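## Task

On the patch panel that sits under the switch whose ports have red covers, pull out the lead plugged into port 16 (ports counted 1 to 24 starting from the left). Hang its free plug in the nearest cable-manager ring on the left side of that port, so the plug rests up inside the manager by itself. No lead may end up kinked sharply or twisted around another lead. No other plug may be pulled out or shifted even a little outward, or the task fails. Do not let the freed plug swing far away from the rack, since that can stop the scene. At the end the other lead must still pass through every manager ring it runs through, or the task fails, and the unplugged lead should also be in its ring. Anything held in place only by the gripper does not count. Release everything and move the arms away at the end.

## Robot and tools

Robot: two arms, left_arm (the robot's own left, on the +y side, base at (+0.134, +0.375, +1.321) m) and right_arm (base at (+0.134, -0.375, +1.321) m). Each has a parallel gripper. The gripper's fingers point along its own +z axis and close along its y axis. The reported end_effector_position is the point between the finger pads, roughly 1 cm short of the fingertips.

Frame: every pose is in one scene frame. Origin is on the floor under the middle of the robot's foot, +x is the direction the robot faces, +z is up, +y is toward left_arm. Positions are metres, orientations are quaternions written w first (qw, qx, qy, qz). Image sides do not correspond to arm names.

Row format (used by execute_actions rows and by move target): one flat list of 16 numbers covering both arms, even if only one moves: left_arm x, y, z, qw, qx, qy, qz, opening, then right_arm x, y, z, qw, qx, qy, qz, opening. x, y, z and the quaternion are an absolute target pose for that gripper in the scene frame, not an offset. Opening runs from -1 (closed) to +1 (fully open, 0.094 m); it is a target, not a change. A call is refused outright if a target lies over 0.6 m from that arm's last reported position along any gripper axis. Each control step the controller limits the commanded pose to 70 mm and 16 degrees from the measured one, so far targets take several calls. To hold an arm still, resend its last reported pose and desired opening unchanged; to keep an orientation, repeat the same quaternion rather than copying a drifted reading.

Tools:
- execute_actions: actions is a list with zero or one item. Empty list [] just returns the state (with pictures). An item with rows (1 to 15 rows of 16 numbers) and steps (4 to 15, default 15) runs that many 1/30 s steps, one row per step, last row repeated. An item with only steps (up to 300) is a wait counted from the previous result, including thinking time. pictures: true adds camera images. The last 4 steps of an action run after its result is returned, while you reply.
- move: target is one 16-number row as above; speed is top path speed in m/s, 0.002 to 0.5, default 0.25 (turning up to twice that in rad/s). Both grippers travel straight lines that finish together, lasting 0.5 to 10 s; openings are sent at the start. Paths ignore obstacles and the other arm. The result adds a move: line with the ending (done, off_target, moving, held, fault) and limits (paced = target was clipped; held = a check blocked steps, after which the arm may jump faster), plus each gripper's remaining distance.
- wait: seconds, 0 to 10; nothing new is sent.
- zoom_image: camera (cam_head_left, cam_head_right, cam_left_wrist, cam_right_wrist) and region [x0, y0, x1, y1] in pixels from the top-left, at most 504 by 504. Head images are 896x504, wrist images 616x616 (fisheye).
- read_manual: section "licences"; only licence text, no motion.
- finished_scene: scene = number of the scene being closed; irreversible, and the result reports success.

Results: a state line per arm with gripper position and quaternion; grip_measured (finger opening on the command scale); Joint positions (last value is opening in metres) and joint torques; HELD marks steps whose command was not passed on; a pose unreachable line names an arm whose command the clearance check altered or blocked; Hand target shows where the controller is currently driving each gripper; FAULT, MOTOR HOT (from 85 °C) and OVER-TEMPERATURE FAULT (at 100 °C the arm goes limp and drops) report stops. Reported hand positions can be off, especially at long reach, and arms often stop a centimetre or so low.

Gripping: to hold the plug, command an opening about 0.03 below grip_measured; smaller gaps grip more gently. Readings may be off by about 1 mm.

Joint ranges (rad): waist -2.880 to 2.880, shoulder 0.000 to 3.142, elbow 0.000 to 3.019, wrist pitch -1.693 to 1.571, wrist yaw -1.571 to 1.571, wrist roll -2.094 to 2.094.

Avoid: arms striking or pressing each other; fast contacts or targets set deep past a surface (both push harder); dragging or loosening neighbouring plugs; letting the freed plug drop or swing out from the rack; holding loads long enough to overheat motors. Finish by opening the gripper and backing away.

Each tool is called after "Call:" as name(argument=value, ...), one argument or row to a line, values as JSON.

## Session

Call:
execute_actions(
  actions=[],
)

Scene clock: 0.00 s of 5100.00 s.
left_arm: end_effector_position=(+0.7368, +0.3769, +1.2551) grip_measured=+1.000 end_effector_quat_wxyz=(+0.262, -0.005, +0.965, +0.000) | right_arm: end_effector_position=(+0.7259, -0.3741, +1.2359) grip_measured=+1.000 end_effector_quat_wxyz=(+0.247, -0.006, +0.969, +0.000)
Joint positions: left_arm=[ 1.059  1.12   0.871 -0.113 -0.308  0.12   0.094] | right_arm=[-1.066  1.149  0.854 -0.101  0.299 -0.133  0.094]
Joint velocities: left_arm=[-0.005 -0.005  0.007  0.002  0.022 -0.066  0.   ] | right_arm=[-0.005 -0.005 -0.007  0.022  0.022 -0.007  0.   ]
Joint torques (N m, as the arm reports them, + toward a larger angle): no reading
Hand target (left_arm): +0.744, +0.378, +1.257; +0.267, -0.007, +0.964, +0.001
Hand target (right_arm): +0.734, -0.376, +1.241; +0.255, -0.003, +0.967, +0.000

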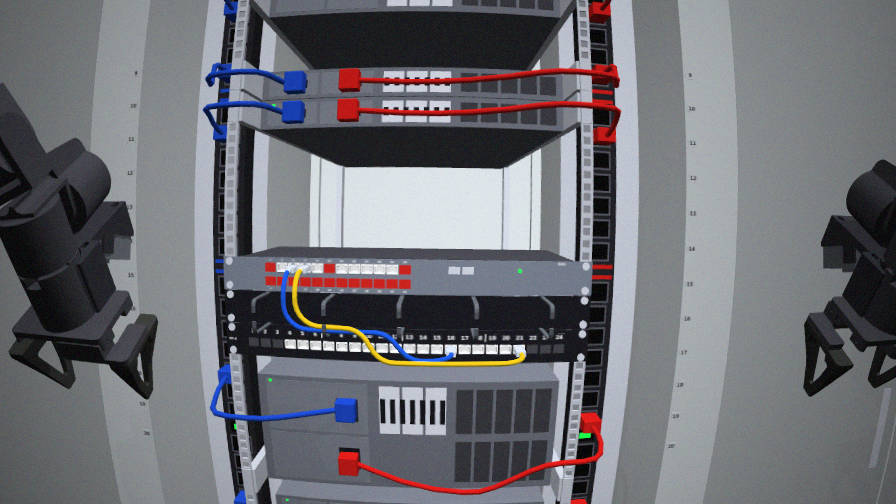

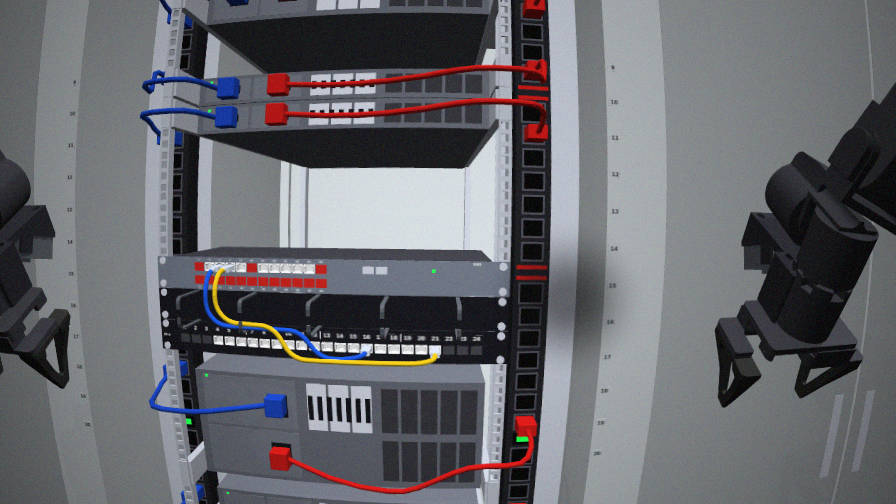

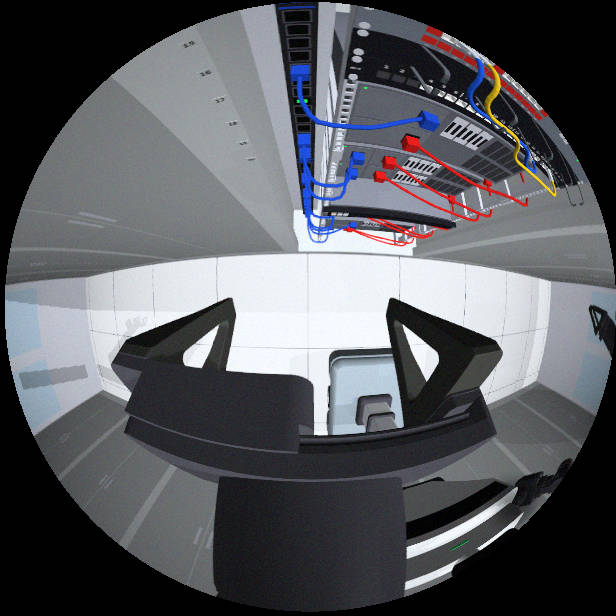

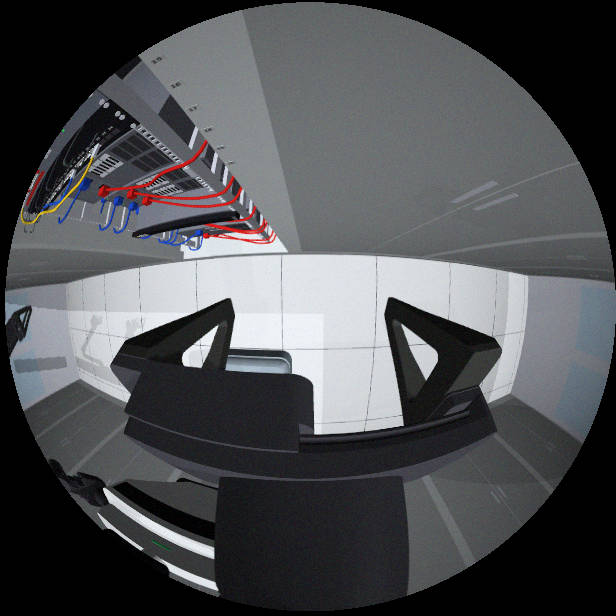

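Call:
zoom_image(
  camera="cam_head_left",
  region=[220, 240, 600, 390],
)

Call:
zoom_image(
  camera="cam_head_left",
  region=[370, 280, 540, 380],
)

Call:
zoom_image(
  camera="cam_head_right",
  region=[280, 280, 450, 380],
)

Call:
zoom_image(
  camera="cam_left_wrist",
  region=[380, 20, 600, 220],
)

Region (220, 240, 600, 390) of cam_head_left's 896x504 image, scaled by 1.326, with more detail than that image has; it fills the top 199 rows of this view, and the rest is white.

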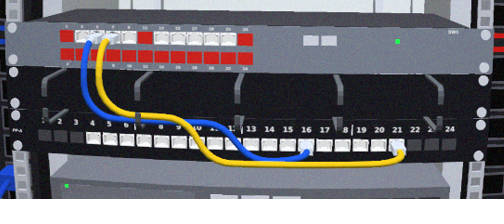

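Region (370, 280, 540, 380) of cam_head_left's 896x504 image, scaled by 2.965, with more detail than that image has; it fills the top 296 rows of this view, and the rest is white.

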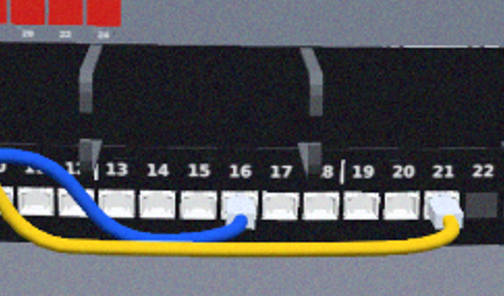

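Region (280, 280, 450, 380) of cam_head_right's 896x504 image, scaled by 2.965, with more detail than that image has; it fills the top 296 rows of this view, and the rest is white.

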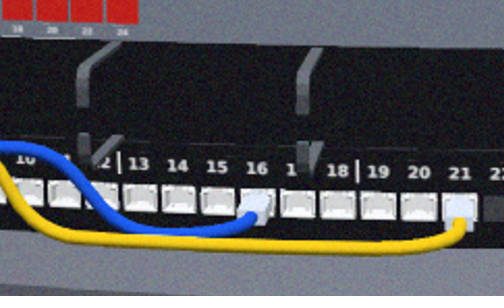

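Region (380, 20, 600, 220) of cam_left_wrist's 616x616 image, scaled by 2.291, with more detail than that image has; it fills the top 458 rows of this view, and the rest is white.

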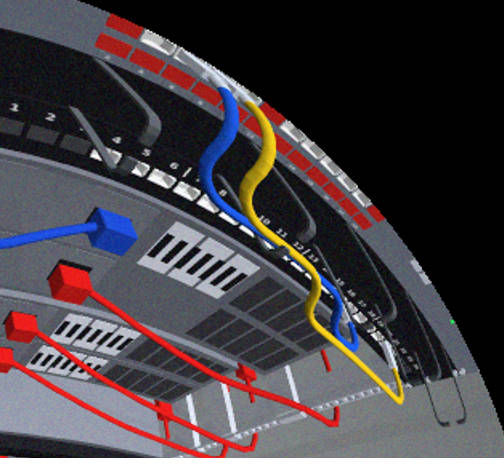

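Call:
move(
  target=[0.7368,0.3769,1.2551,0.262,-0.005,0.965,0,1, 0.80,0.03,1.26,0.707,0,0.707,0,0.2],
)

Call:
zoom_image(
  camera="cam_right_wrist",
  region=[160, 130, 460, 330],
)

Scene clock: 3.23 s of 5100.00 s.
left_arm: end_effector_position=(+0.7368, +0.3769, +1.2551) grip_measured=+1.000 end_effector_quat_wxyz=(+0.262, -0.005, +0.965, +0.000) | right_arm: end_effector_position=(+0.7971, +0.0267, +1.2494) grip_measured=+0.201 end_effector_quat_wxyz=(+0.695, -0.020, +0.718, -0.001)
Joint positions: left_arm=[ 1.059  1.12   0.871 -0.113 -0.308  0.12   0.094] | right_arm=[-0.488  2.2    1.371  1.552  0.484 -0.721  0.056]
Joint velocities: left_arm=[-0.005 -0.005  0.007  0.022  0.007  0.051  0.   ] | right_arm=[-0.005 -0.005 -0.012 -0.012  0.051 -0.022 -0.001]
Joint torques (N m, as the arm reports them, + toward a larger angle): left_arm=[ -3.73 -13.33   6.19   1.35   0.14   0.01] | right_arm=[ 14.83 -18.2    6.87   1.79  -0.66  -0.13]
Hand target (left_arm): +0.737, +0.377, +1.255; +0.262, -0.005, +0.965, +0.000
Hand target (right_arm): +0.802, +0.030, +1.258; +0.706, -0.012, +0.708, -0.002
Off the commanded pose (left_arm): 0.000 m, 0 deg.
Off the commanded pose (right_arm): 0.011 m, 3 deg.
joint sent to its limit (right arm) — the command would take joint 4 (wrist pitch) past its upper limit, so that joint was sent only as far as its limit.
Kept back: nothing.
move: off_target (right_arm)
camera_calibration (this result's frames):
cam_right_wrist: T_world_to_cam=[[0.0165242, -0.999577, 0.0239392, -0.0142284], [-0.604331, -0.0290588, -0.796204, 1.48308], [0.796562, -0.00131053, -0.604555, 0.244624], [0, 0, 0, 1]] pos_world=[0.701646, 0.0291947, 1.32906]

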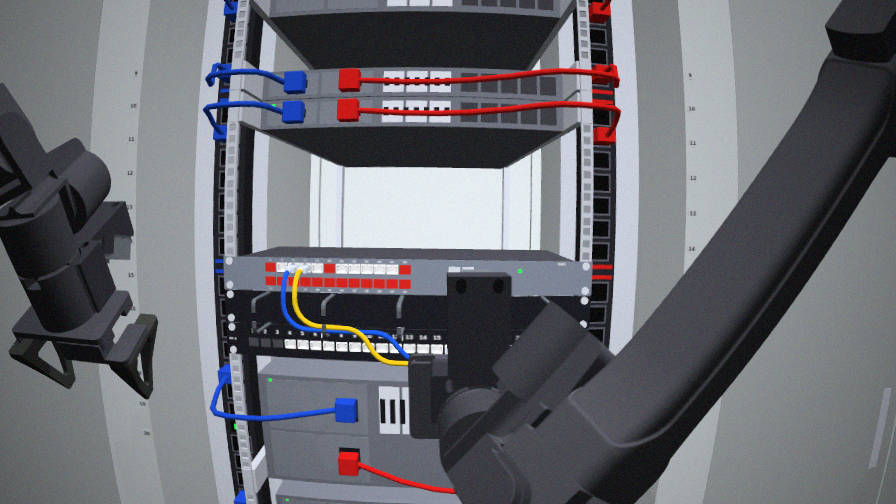

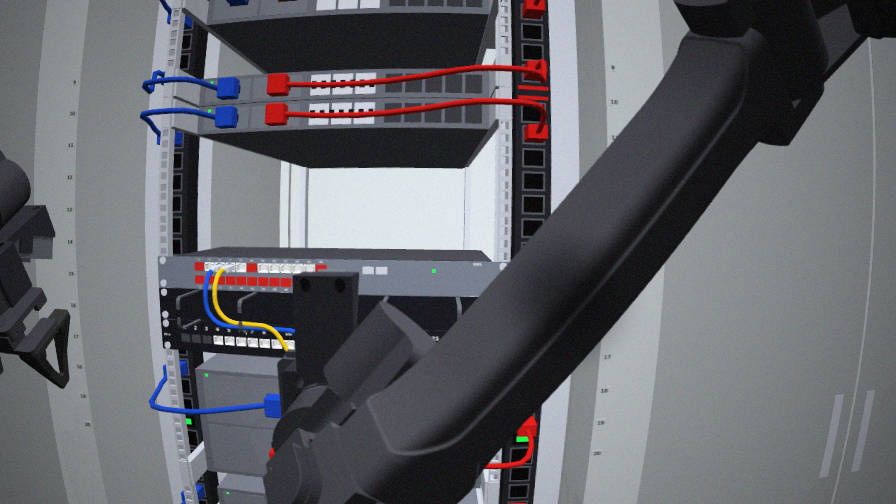

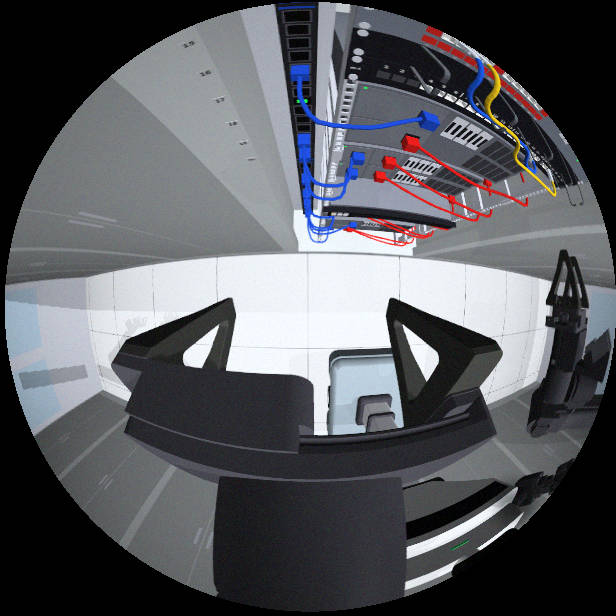

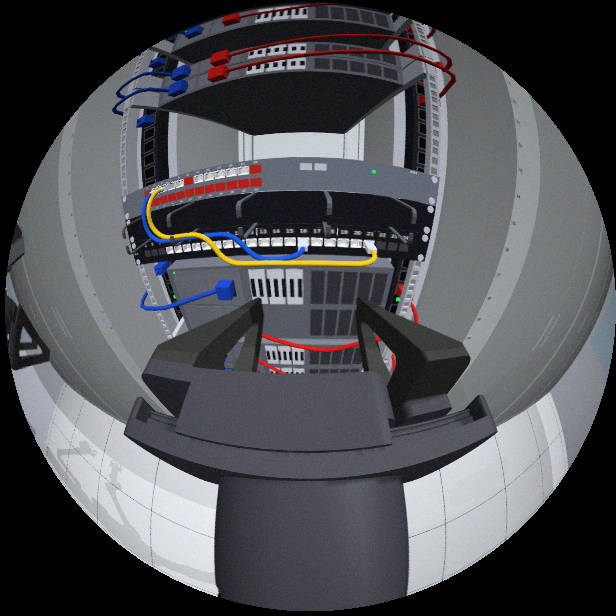

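Region (160, 130, 460, 330) of cam_right_wrist's 616x616 image, scaled by 1.680, with more detail than that image has.

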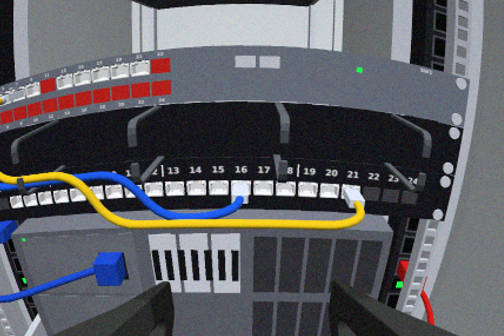

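Call:
move(
  target=[0.80,0.22,1.20,0.612,0.354,0.612,-0.354,-0.5, 0.88,0.041,1.285,0.5,0,0.866,0,-0.45],
  speed=0.2,
)

Call:
zoom_image(
  camera="cam_right_wrist",
  region=[160, 100, 460, 330],
)

Call:
zoom_image(
  camera="cam_left_wrist",
  region=[100, 80, 400, 300],
)

Scene clock: 14.80 s of 5100.00 s.
left_arm: end_effector_position=(+0.7983, +0.2151, +1.2150) grip_measured=-0.497 end_effector_quat_wxyz=(+0.606, +0.351, +0.613, -0.366) | right_arm: end_effector_position=(+0.8636, +0.0382, +1.2550) grip_measured=-0.449 end_effector_quat_wxyz=(+0.487, -0.020, +0.873, -0.008)
Joint positions: left_arm=[1.161 1.725 1.067 0.863 1.036 0.51  0.024] | right_arm=[-0.458  2.003  1.529  0.657  0.799 -0.406  0.026]
Joint velocities: left_arm=[-0.005  0.005  0.002  0.012  0.081  0.066 -0.   ] | right_arm=[ 0.005 -0.005  0.012 -0.002  0.051 -0.022 -0.   ]
Joint torques (N m, as the arm reports them, + toward a larger angle): left_arm=[ -4.68 -14.6    4.95   2.16   0.6    0.14] | right_arm=[ 15.45 -22.25  10.31   0.64  -0.03   0.06]
Hand target (left_arm): +0.803, +0.220, +1.200; +0.609, +0.355, +0.613, -0.357
Hand target (right_arm): +0.879, +0.041, +1.283; +0.499, -0.001, +0.866, +0.002
Off the commanded pose (left_arm): 0.016 m, 2 deg.
Off the commanded pose (right_arm): 0.034 m, 3 deg.
Kept back: nothing.
After step 90, 4.60 s passed at rest.
move: off_target (left_arm, right_arm)
camera_calibration (this result's frames):
cam_left_wrist: T_world_to_cam=[[-0.868479, -0.495143, 0.0240227, 0.772402], [-0.304812, 0.495166, -0.813573, 1.12992], [0.39094, -0.713893, -0.580967, 0.674454], [0, 0, 0, 1]] pos_world=[0.751557, 0.304439, 1.29255]
cam_right_wrist: T_world_to_cam=[[0.0156732, -0.999276, 0.034657, -0.0166949], [-0.920252, -0.027971, -0.390325, 1.2915], [0.391012, -0.0257755, -0.920025, 0.942179], [0, 0, 0, 1]] pos_world=[0.820365, 0.043727, 1.37151]

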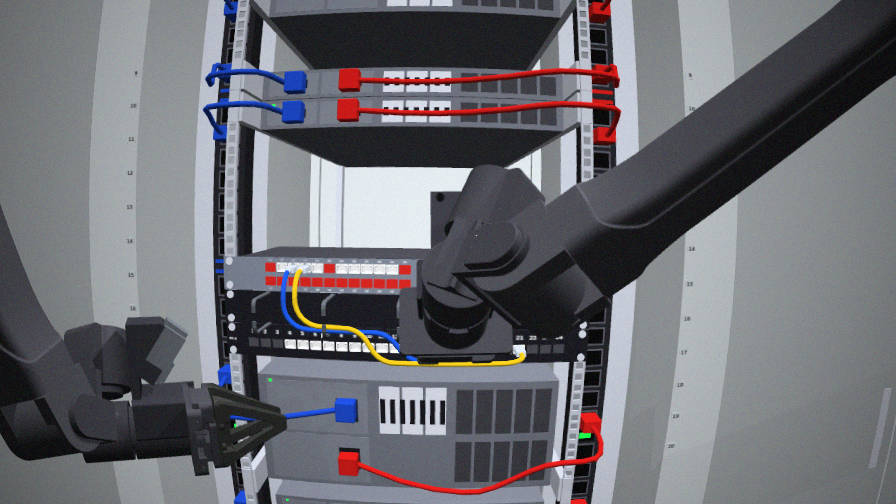

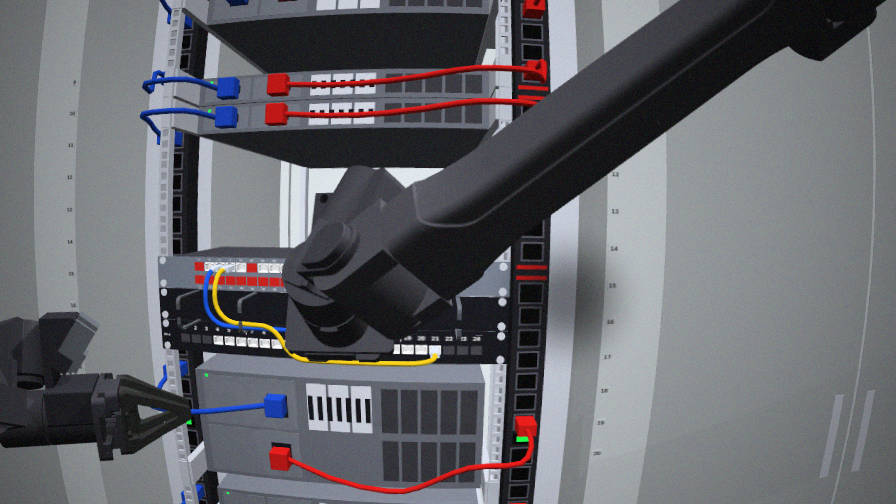

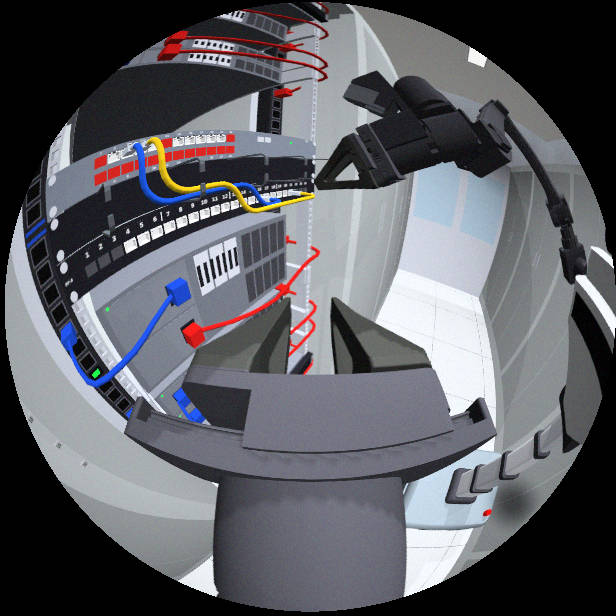

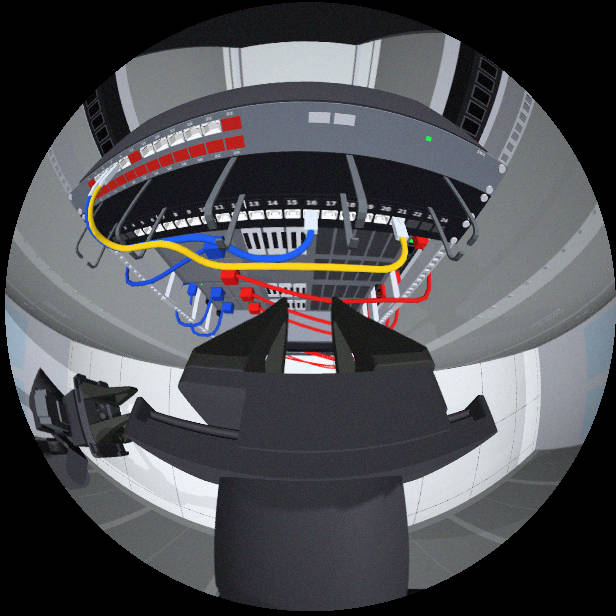

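Region (160, 100, 460, 330) of cam_right_wrist's 616x616 image, scaled by 1.680, with more detail than that image has; it fills the top 386 rows of this view, and the rest is white.

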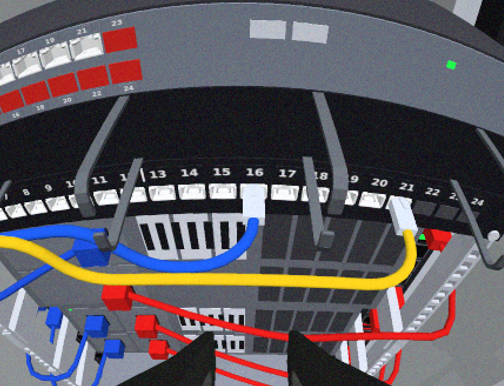

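Region (100, 80, 400, 300) of cam_left_wrist's 616x616 image, scaled by 1.680, with more detail than that image has; it fills the top 370 rows of this view, and the rest is white.

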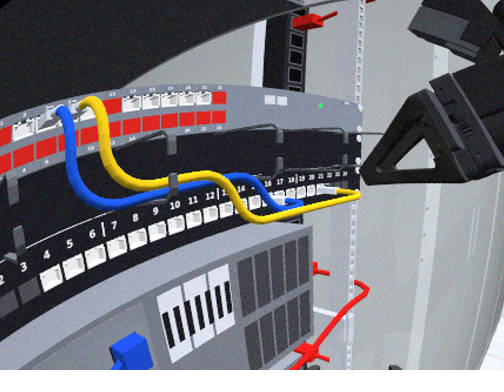

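Call:
move(
  target=[0.86,0.135,1.25,0.5,0.28,0.77,-0.28,-1, 0.945,0.043,1.275,0.48,0,0.877,0,-0.55],
  speed=0.08,
)

Scene clock: 18.23 s of 5100.00 s.
left_arm: end_effector_position=(+0.8395, +0.1351, +1.2281) grip_measured=-0.993 end_effector_quat_wxyz=(+0.484, +0.286, +0.778, -0.282) | right_arm: end_effector_position=(+0.9312, +0.0477, +1.2809) grip_measured=-0.549 end_effector_quat_wxyz=(+0.479, -0.009, +0.878, +0.003)
Joint positions: left_arm=[0.921 1.623 1.149 0.389 0.419 0.529 0.   ] | right_arm=[-0.475  2.041  1.774  0.417  0.781 -0.351  0.021]
Joint velocities: left_arm=[ 0.015 -0.015 -0.002 -0.027  0.051 -0.066 -0.   ] | right_arm=[ 0.005  0.005 -0.017 -0.007  0.007  0.037 -0.   ]
Joint torques (N m, as the arm reports them, + toward a larger angle): left_arm=[ -8.57 -18.36   7.51   1.38   0.47  -0.08] | right_arm=[ 13.74 -20.    12.     0.74  -0.43   0.07]
Hand target (left_arm): +0.858, +0.137, +1.252; +0.501, +0.278, +0.770, -0.280
Hand target (right_arm): +0.945, +0.043, +1.274; +0.480, +0.000, +0.877, +0.000
Off the commanded pose (left_arm): 0.030 m, 2 deg.
Off the commanded pose (right_arm): 0.016 m, 1 deg.
Kept back: nothing.
move: off_target (left_arm, right_arm)
camera_calibration (this result's frames):
cam_left_wrist: T_world_to_cam=[[-0.710035, -0.686096, 0.1585, 0.49585], [-0.64942, 0.551011, -0.524062, 1.11901], [0.272221, -0.475035, -0.836802, 0.990479], [0, 0, 0, 1]] pos_world=[0.809151, 0.194124, 1.33667]
cam_right_wrist: T_world_to_cam=[[0.00756782, -0.99996, 0.00477718, 0.0366688], [-0.928018, -0.0088026, -0.372431, 1.34747], [0.372458, -0.00161482, -0.928048, 0.966229], [0, 0, 0, 1]] pos_world=[0.890321, 0.0500888, 1.39837]

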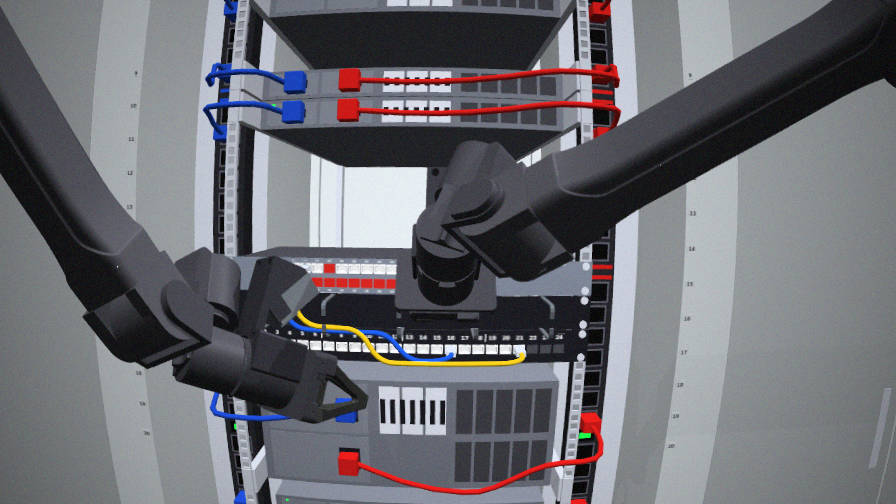

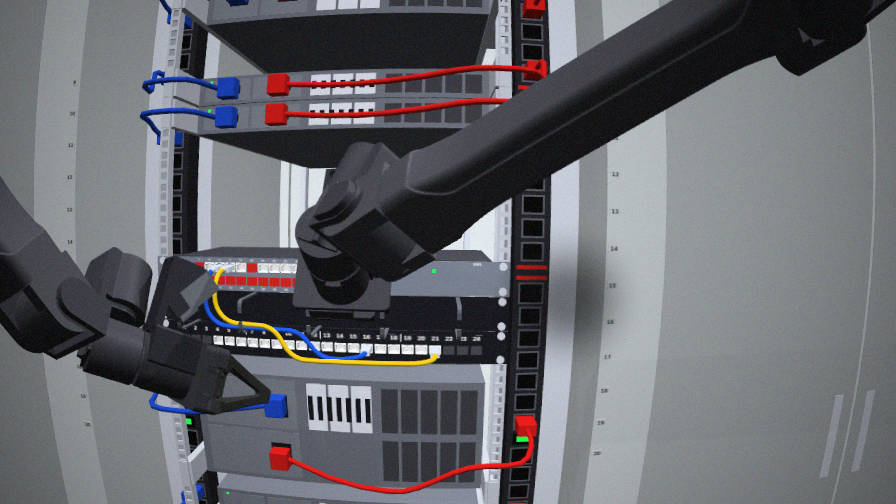

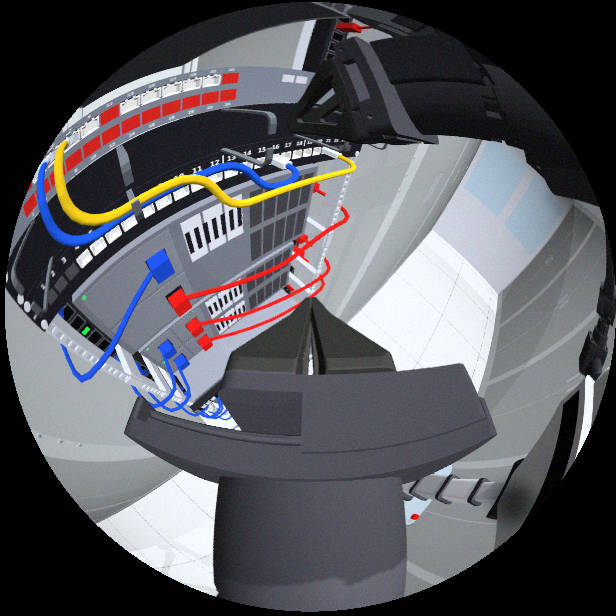

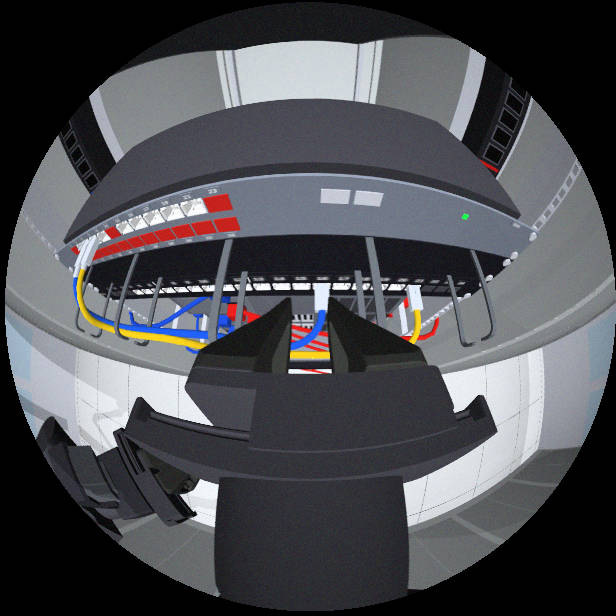

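Call:
move(
  target=[0.86,0.135,1.27,0.5,0.28,0.77,-0.28,-1, 0.96,0.041,1.25,0.48,0,0.877,0,-0.55],
  speed=0.02,
)

Scene clock: 21.10 s of 5100.00 s.
left_arm: end_effector_position=(+0.8424, +0.1365, +1.2460) grip_measured=-0.993 end_effector_quat_wxyz=(+0.484, +0.286, +0.778, -0.280) | right_arm: end_effector_position=(+0.9445, +0.0454, +1.2551) grip_measured=-0.549 end_effector_quat_wxyz=(+0.477, -0.010, +0.879, +0.002)
Joint positions: left_arm=[0.909 1.586 1.149 0.351 0.404 0.529 0.   ] | right_arm=[-0.507  2.088  1.827  0.403  0.751 -0.344  0.021]
Joint velocities: left_arm=[-0.005 -0.005 -0.002 -0.002 -0.081  0.11   0.   ] | right_arm=[-0.015 -0.005 -0.017 -0.002 -0.007 -0.022 -0.   ]
Joint torques (N m, as the arm reports them, + toward a larger angle): left_arm=[ -8.86 -18.54   7.56   1.31   0.47  -0.06] | right_arm=[ 13.9  -21.34  12.23   0.68  -0.4    0.11]
Hand target (left_arm): +0.859, +0.136, +1.270; +0.500, +0.280, +0.770, -0.280
Hand target (right_arm): +0.959, +0.040, +1.250; +0.480, +0.000, +0.877, +0.000
Off the commanded pose (left_arm): 0.030 m, 2 deg.
Off the commanded pose (right_arm): 0.017 m, 1 deg.
Kept back: nothing.
move: off_target (left_arm, right_arm)
camera_calibration (this result's frames):
cam_left_wrist: T_world_to_cam=[[-0.708988, -0.68749, 0.157142, 0.49701], [-0.650622, 0.551684, -0.521857, 1.12767], [0.272079, -0.47223, -0.838434, 1.00709], [0, 0, 0, 1]] pos_world=[0.812051, 0.195152, 1.35476]
cam_right_wrist: T_world_to_cam=[[0.00870987, -0.99994, 0.00669373, 0.0309158], [-0.929222, -0.0105665, -0.36937, 1.34756], [0.369419, -0.0030028, -0.929258, 0.941717], [0, 0, 0, 1]] pos_world=[0.904026, 0.0479808, 1.37264]

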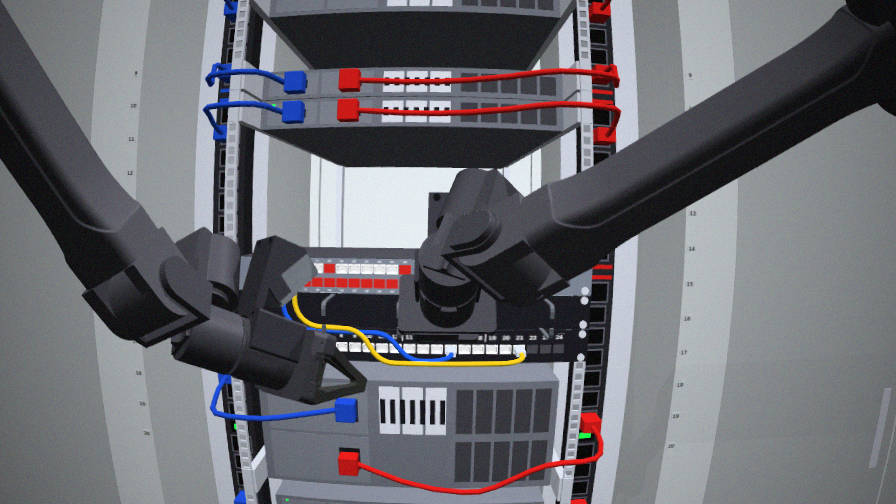

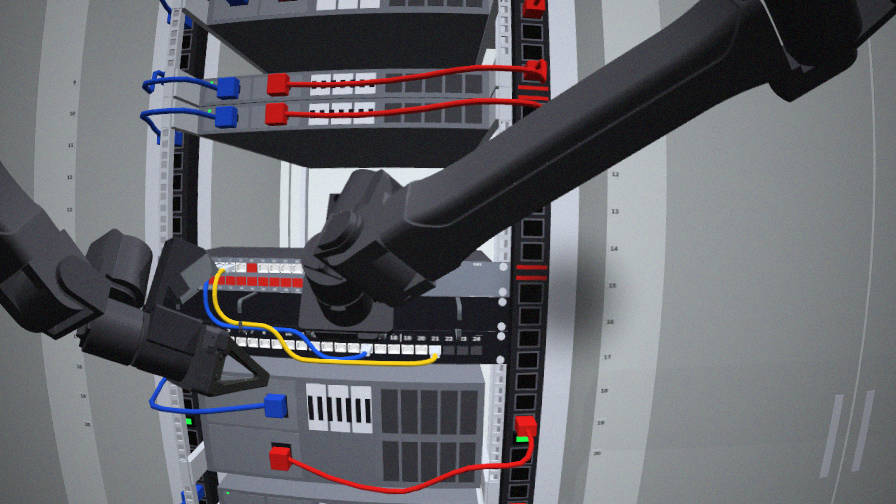

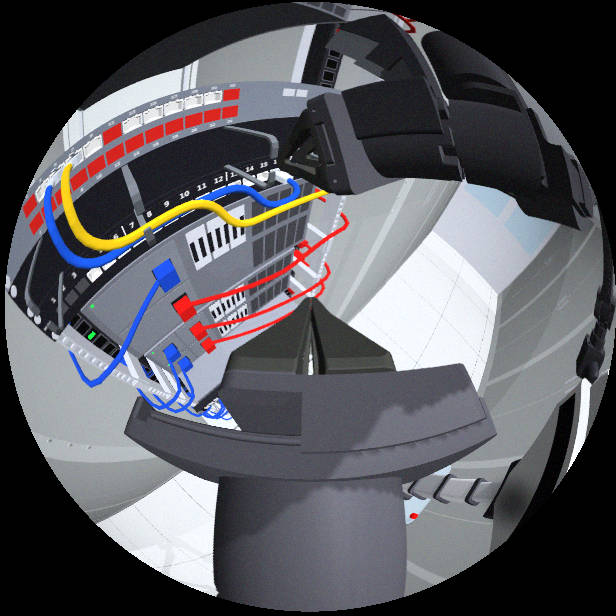

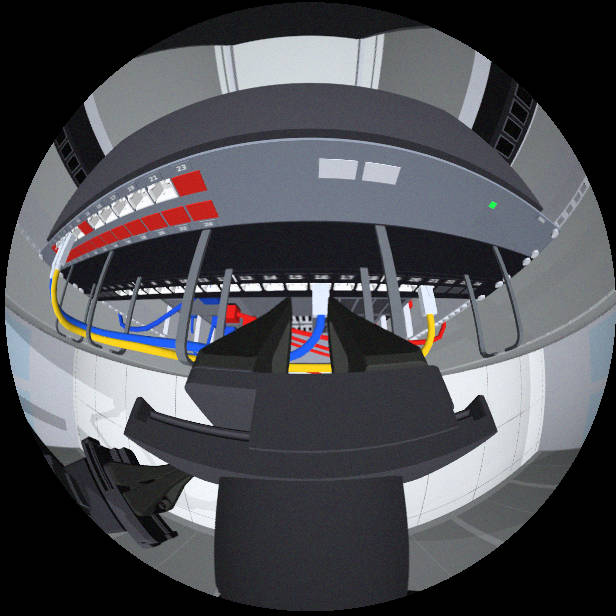

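Call:
move(
  target=[0.88,0.135,1.27,0.5,0.28,0.77,-0.28,-1, 0.969,0.034,1.236,0.48,0,0.877,0,-0.55],
  speed=0.02,
)

Call:
zoom_image(
  camera="cam_left_wrist",
  region=[180, 110, 380, 310],
)

Scene clock: 23.87 s of 5100.00 s.
left_arm: end_effector_position=(+0.8650, +0.1386, +1.2602) grip_measured=-0.993 end_effector_quat_wxyz=(+0.491, +0.285, +0.775, -0.278) | right_arm: end_effector_position=(+0.9493, +0.0465, +1.2455) grip_measured=-0.549 end_effector_quat_wxyz=(+0.478, -0.014, +0.878, +0.008)
Joint positions: left_arm=[0.909 1.586 1.208 0.31  0.405 0.529 0.   ] | right_arm=[-0.519  2.106  1.846  0.397  0.726 -0.341  0.021]
Joint velocities: left_arm=[-0.015 -0.005 -0.007 -0.007  0.037 -0.022  0.   ] | right_arm=[-0.005 -0.015 -0.002 -0.007 -0.051  0.037 -0.001]
Joint torques (N m, as the arm reports them, + toward a larger angle): left_arm=[ -8.47 -17.16   8.57   1.39   0.67  -0.07] | right_arm=[ 12.97 -21.25  12.25   0.85  -0.31   0.09]
Hand target (left_arm): +0.879, +0.136, +1.271; +0.500, +0.280, +0.770, -0.280
Hand target (right_arm): +0.967, +0.033, +1.236; +0.480, +0.000, +0.877, +0.000
Off the commanded pose (left_arm): 0.018 m, 1 deg.
Off the commanded pose (right_arm): 0.025 m, 2 deg.
Kept back: nothing.
move: off_target (left_arm, right_arm)
camera_calibration (this result's frames):
cam_left_wrist: T_world_to_cam=[[-0.706804, -0.6918, 0.14779, 0.522752], [-0.64559, 0.545392, -0.534565, 1.16115], [0.289209, -0.473244, -0.832105, 0.991175], [0, 0, 0, 1]] pos_world=[0.832452, 0.197426, 1.36821]
cam_right_wrist: T_world_to_cam=[[0.0204947, -0.999789, 0.00127739, 0.0276384], [-0.928427, -0.0195059, -0.371003, 1.3502], [0.37095, 0.00641765, -0.928631, 0.928409], [0, 0, 0, 1]] pos_world=[0.908601, 0.0480112, 1.36304]

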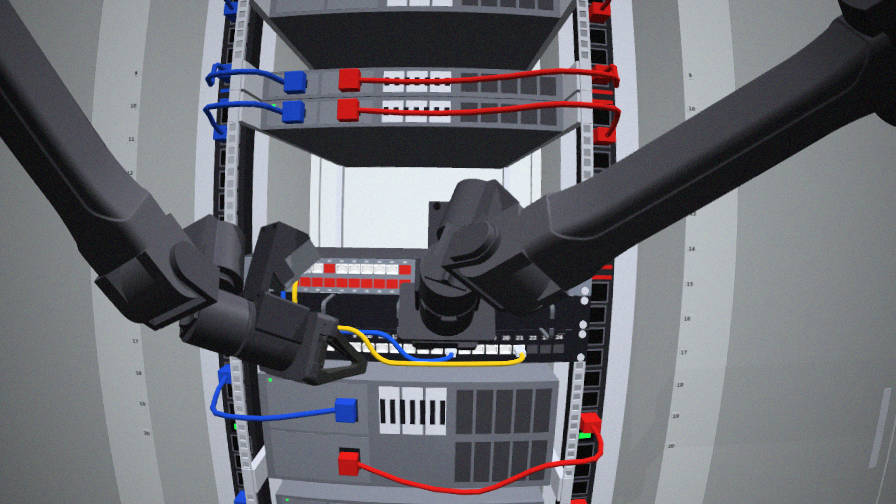

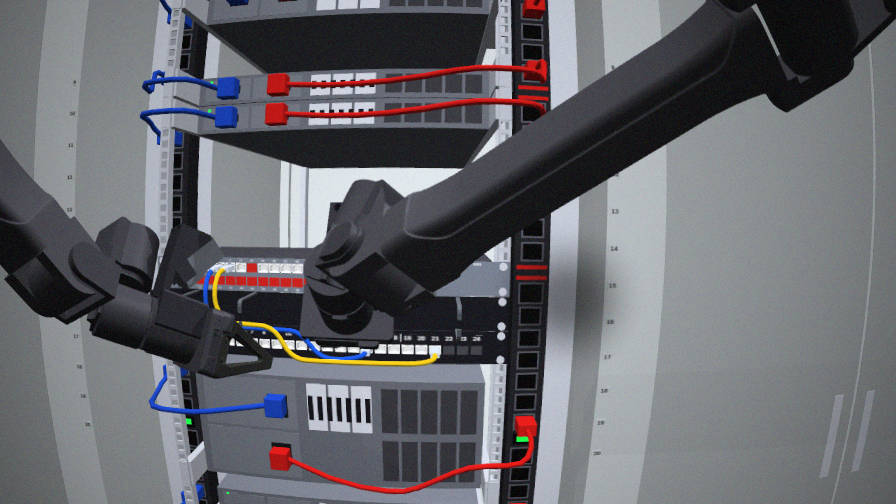

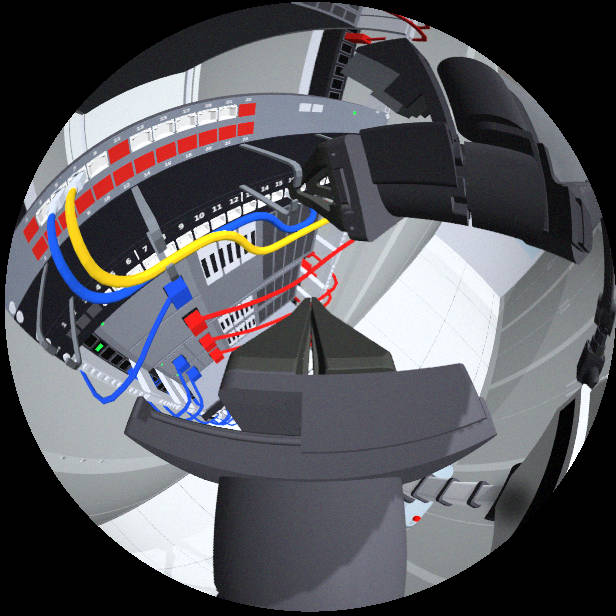

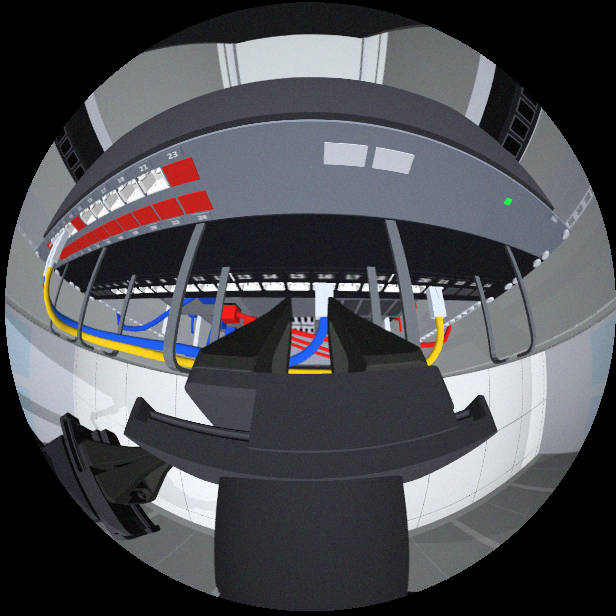

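Region (180, 110, 380, 310) of cam_left_wrist's 616x616 image, scaled by 2.520, with more detail than that image has.

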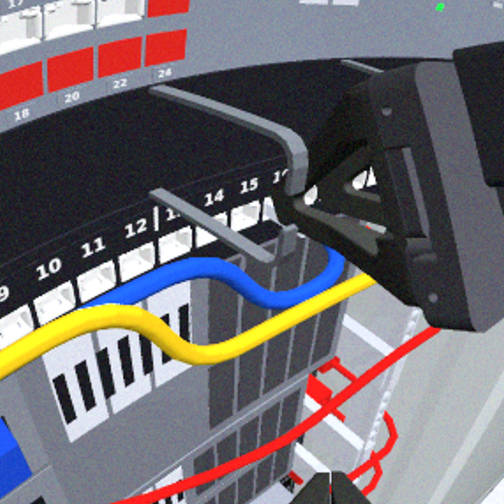

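Call:
move(
  target=[0.86,0.16,1.27,0.5,0.28,0.77,-0.28,-1, 0.96,0.036,1.245,0.476,0.114,0.870,-0.063,-0.62],
  speed=0.03,
)

Scene clock: 31.30 s of 5100.00 s.
left_arm: end_effector_position=(+0.8557, +0.1437, +1.2649) grip_measured=-0.993 end_effector_quat_wxyz=(+0.493, +0.288, +0.769, -0.289) | right_arm: end_effector_position=(+0.9491, +0.0342, +1.2367) grip_measured=-0.619 end_effector_quat_wxyz=(+0.464, +0.088, +0.879, -0.069)
Joint positions: left_arm=[0.919 1.563 1.178 0.315 0.442 0.529 0.   ] | right_arm=[-0.501  2.188  1.954  0.445  0.972 -0.292  0.018]
Joint velocities: left_arm=[ 0.005 -0.005  0.017 -0.002 -0.051 -0.051 -0.001] | right_arm=[-0.015  0.005 -0.007  0.007 -0.037  0.066 -0.   ]
Joint torques (N m, as the arm reports them, + toward a larger angle): left_arm=[ -6.17 -18.93   4.68   2.14   0.69  -0.03] | right_arm=[ 16.26 -22.26  12.41   1.88   0.12   0.12]
Hand target (left_arm): +0.860, +0.159, +1.270; +0.500, +0.280, +0.770, -0.280
Hand target (right_arm): +0.960, +0.036, +1.245; +0.476, +0.113, +0.870, -0.063
Off the commanded pose (left_arm): 0.018 m, 2 deg.
Off the commanded pose (right_arm): 0.014 m, 4 deg.
Kept back: nothing.
move: off_target (left_arm, right_arm)
camera_calibration (this result's frames):
cam_left_wrist: T_world_to_cam=[[-0.72042, -0.675441, 0.157401, 0.516147], [-0.633181, 0.547958, -0.546649, 1.15918], [0.28298, -0.49348, -0.822436, 0.996219], [0, 0, 0, 1]] pos_world=[0.8239, 0.205062, 1.37175]
cam_right_wrist: T_world_to_cam=[[-0.229501, -0.97245, 0.0408664, 0.202646], [-0.914587, 0.201101, -0.350839, 1.30087], [0.332955, -0.117894, -0.935544, 0.969258], [0, 0, 0, 1]] pos_world=[0.913544, 0.0497272, 1.3549]

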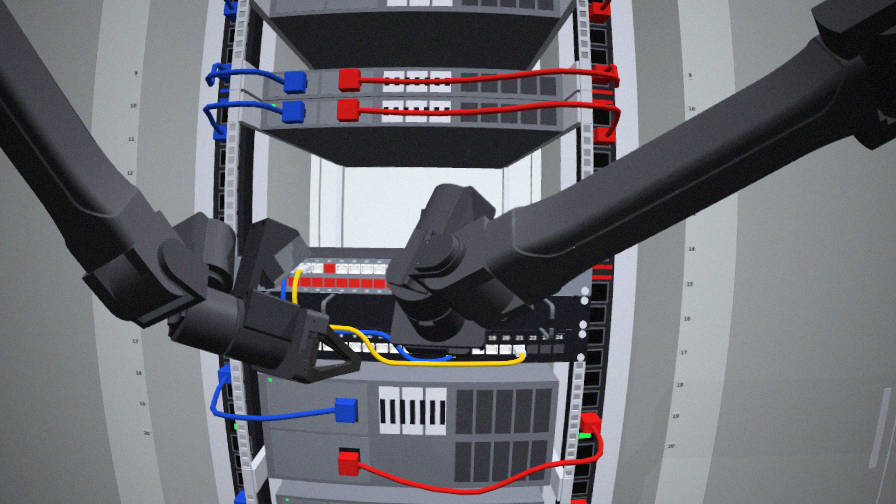

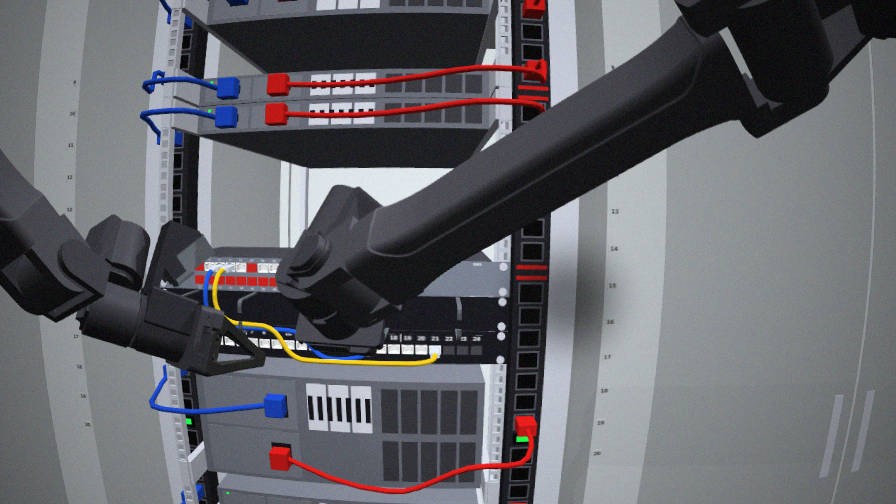

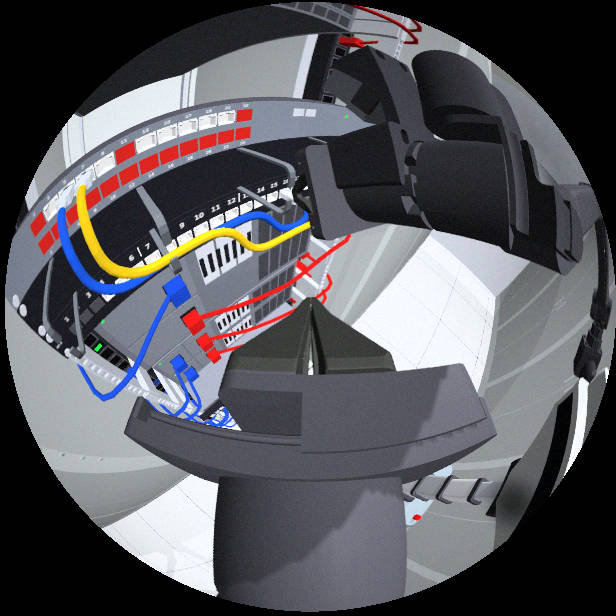

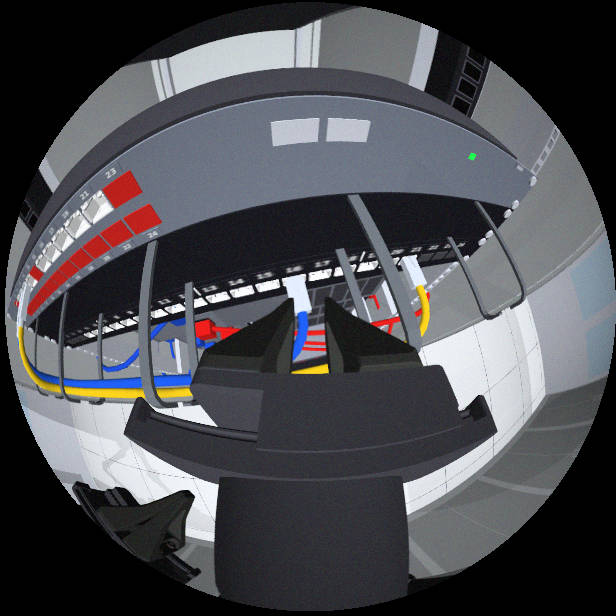

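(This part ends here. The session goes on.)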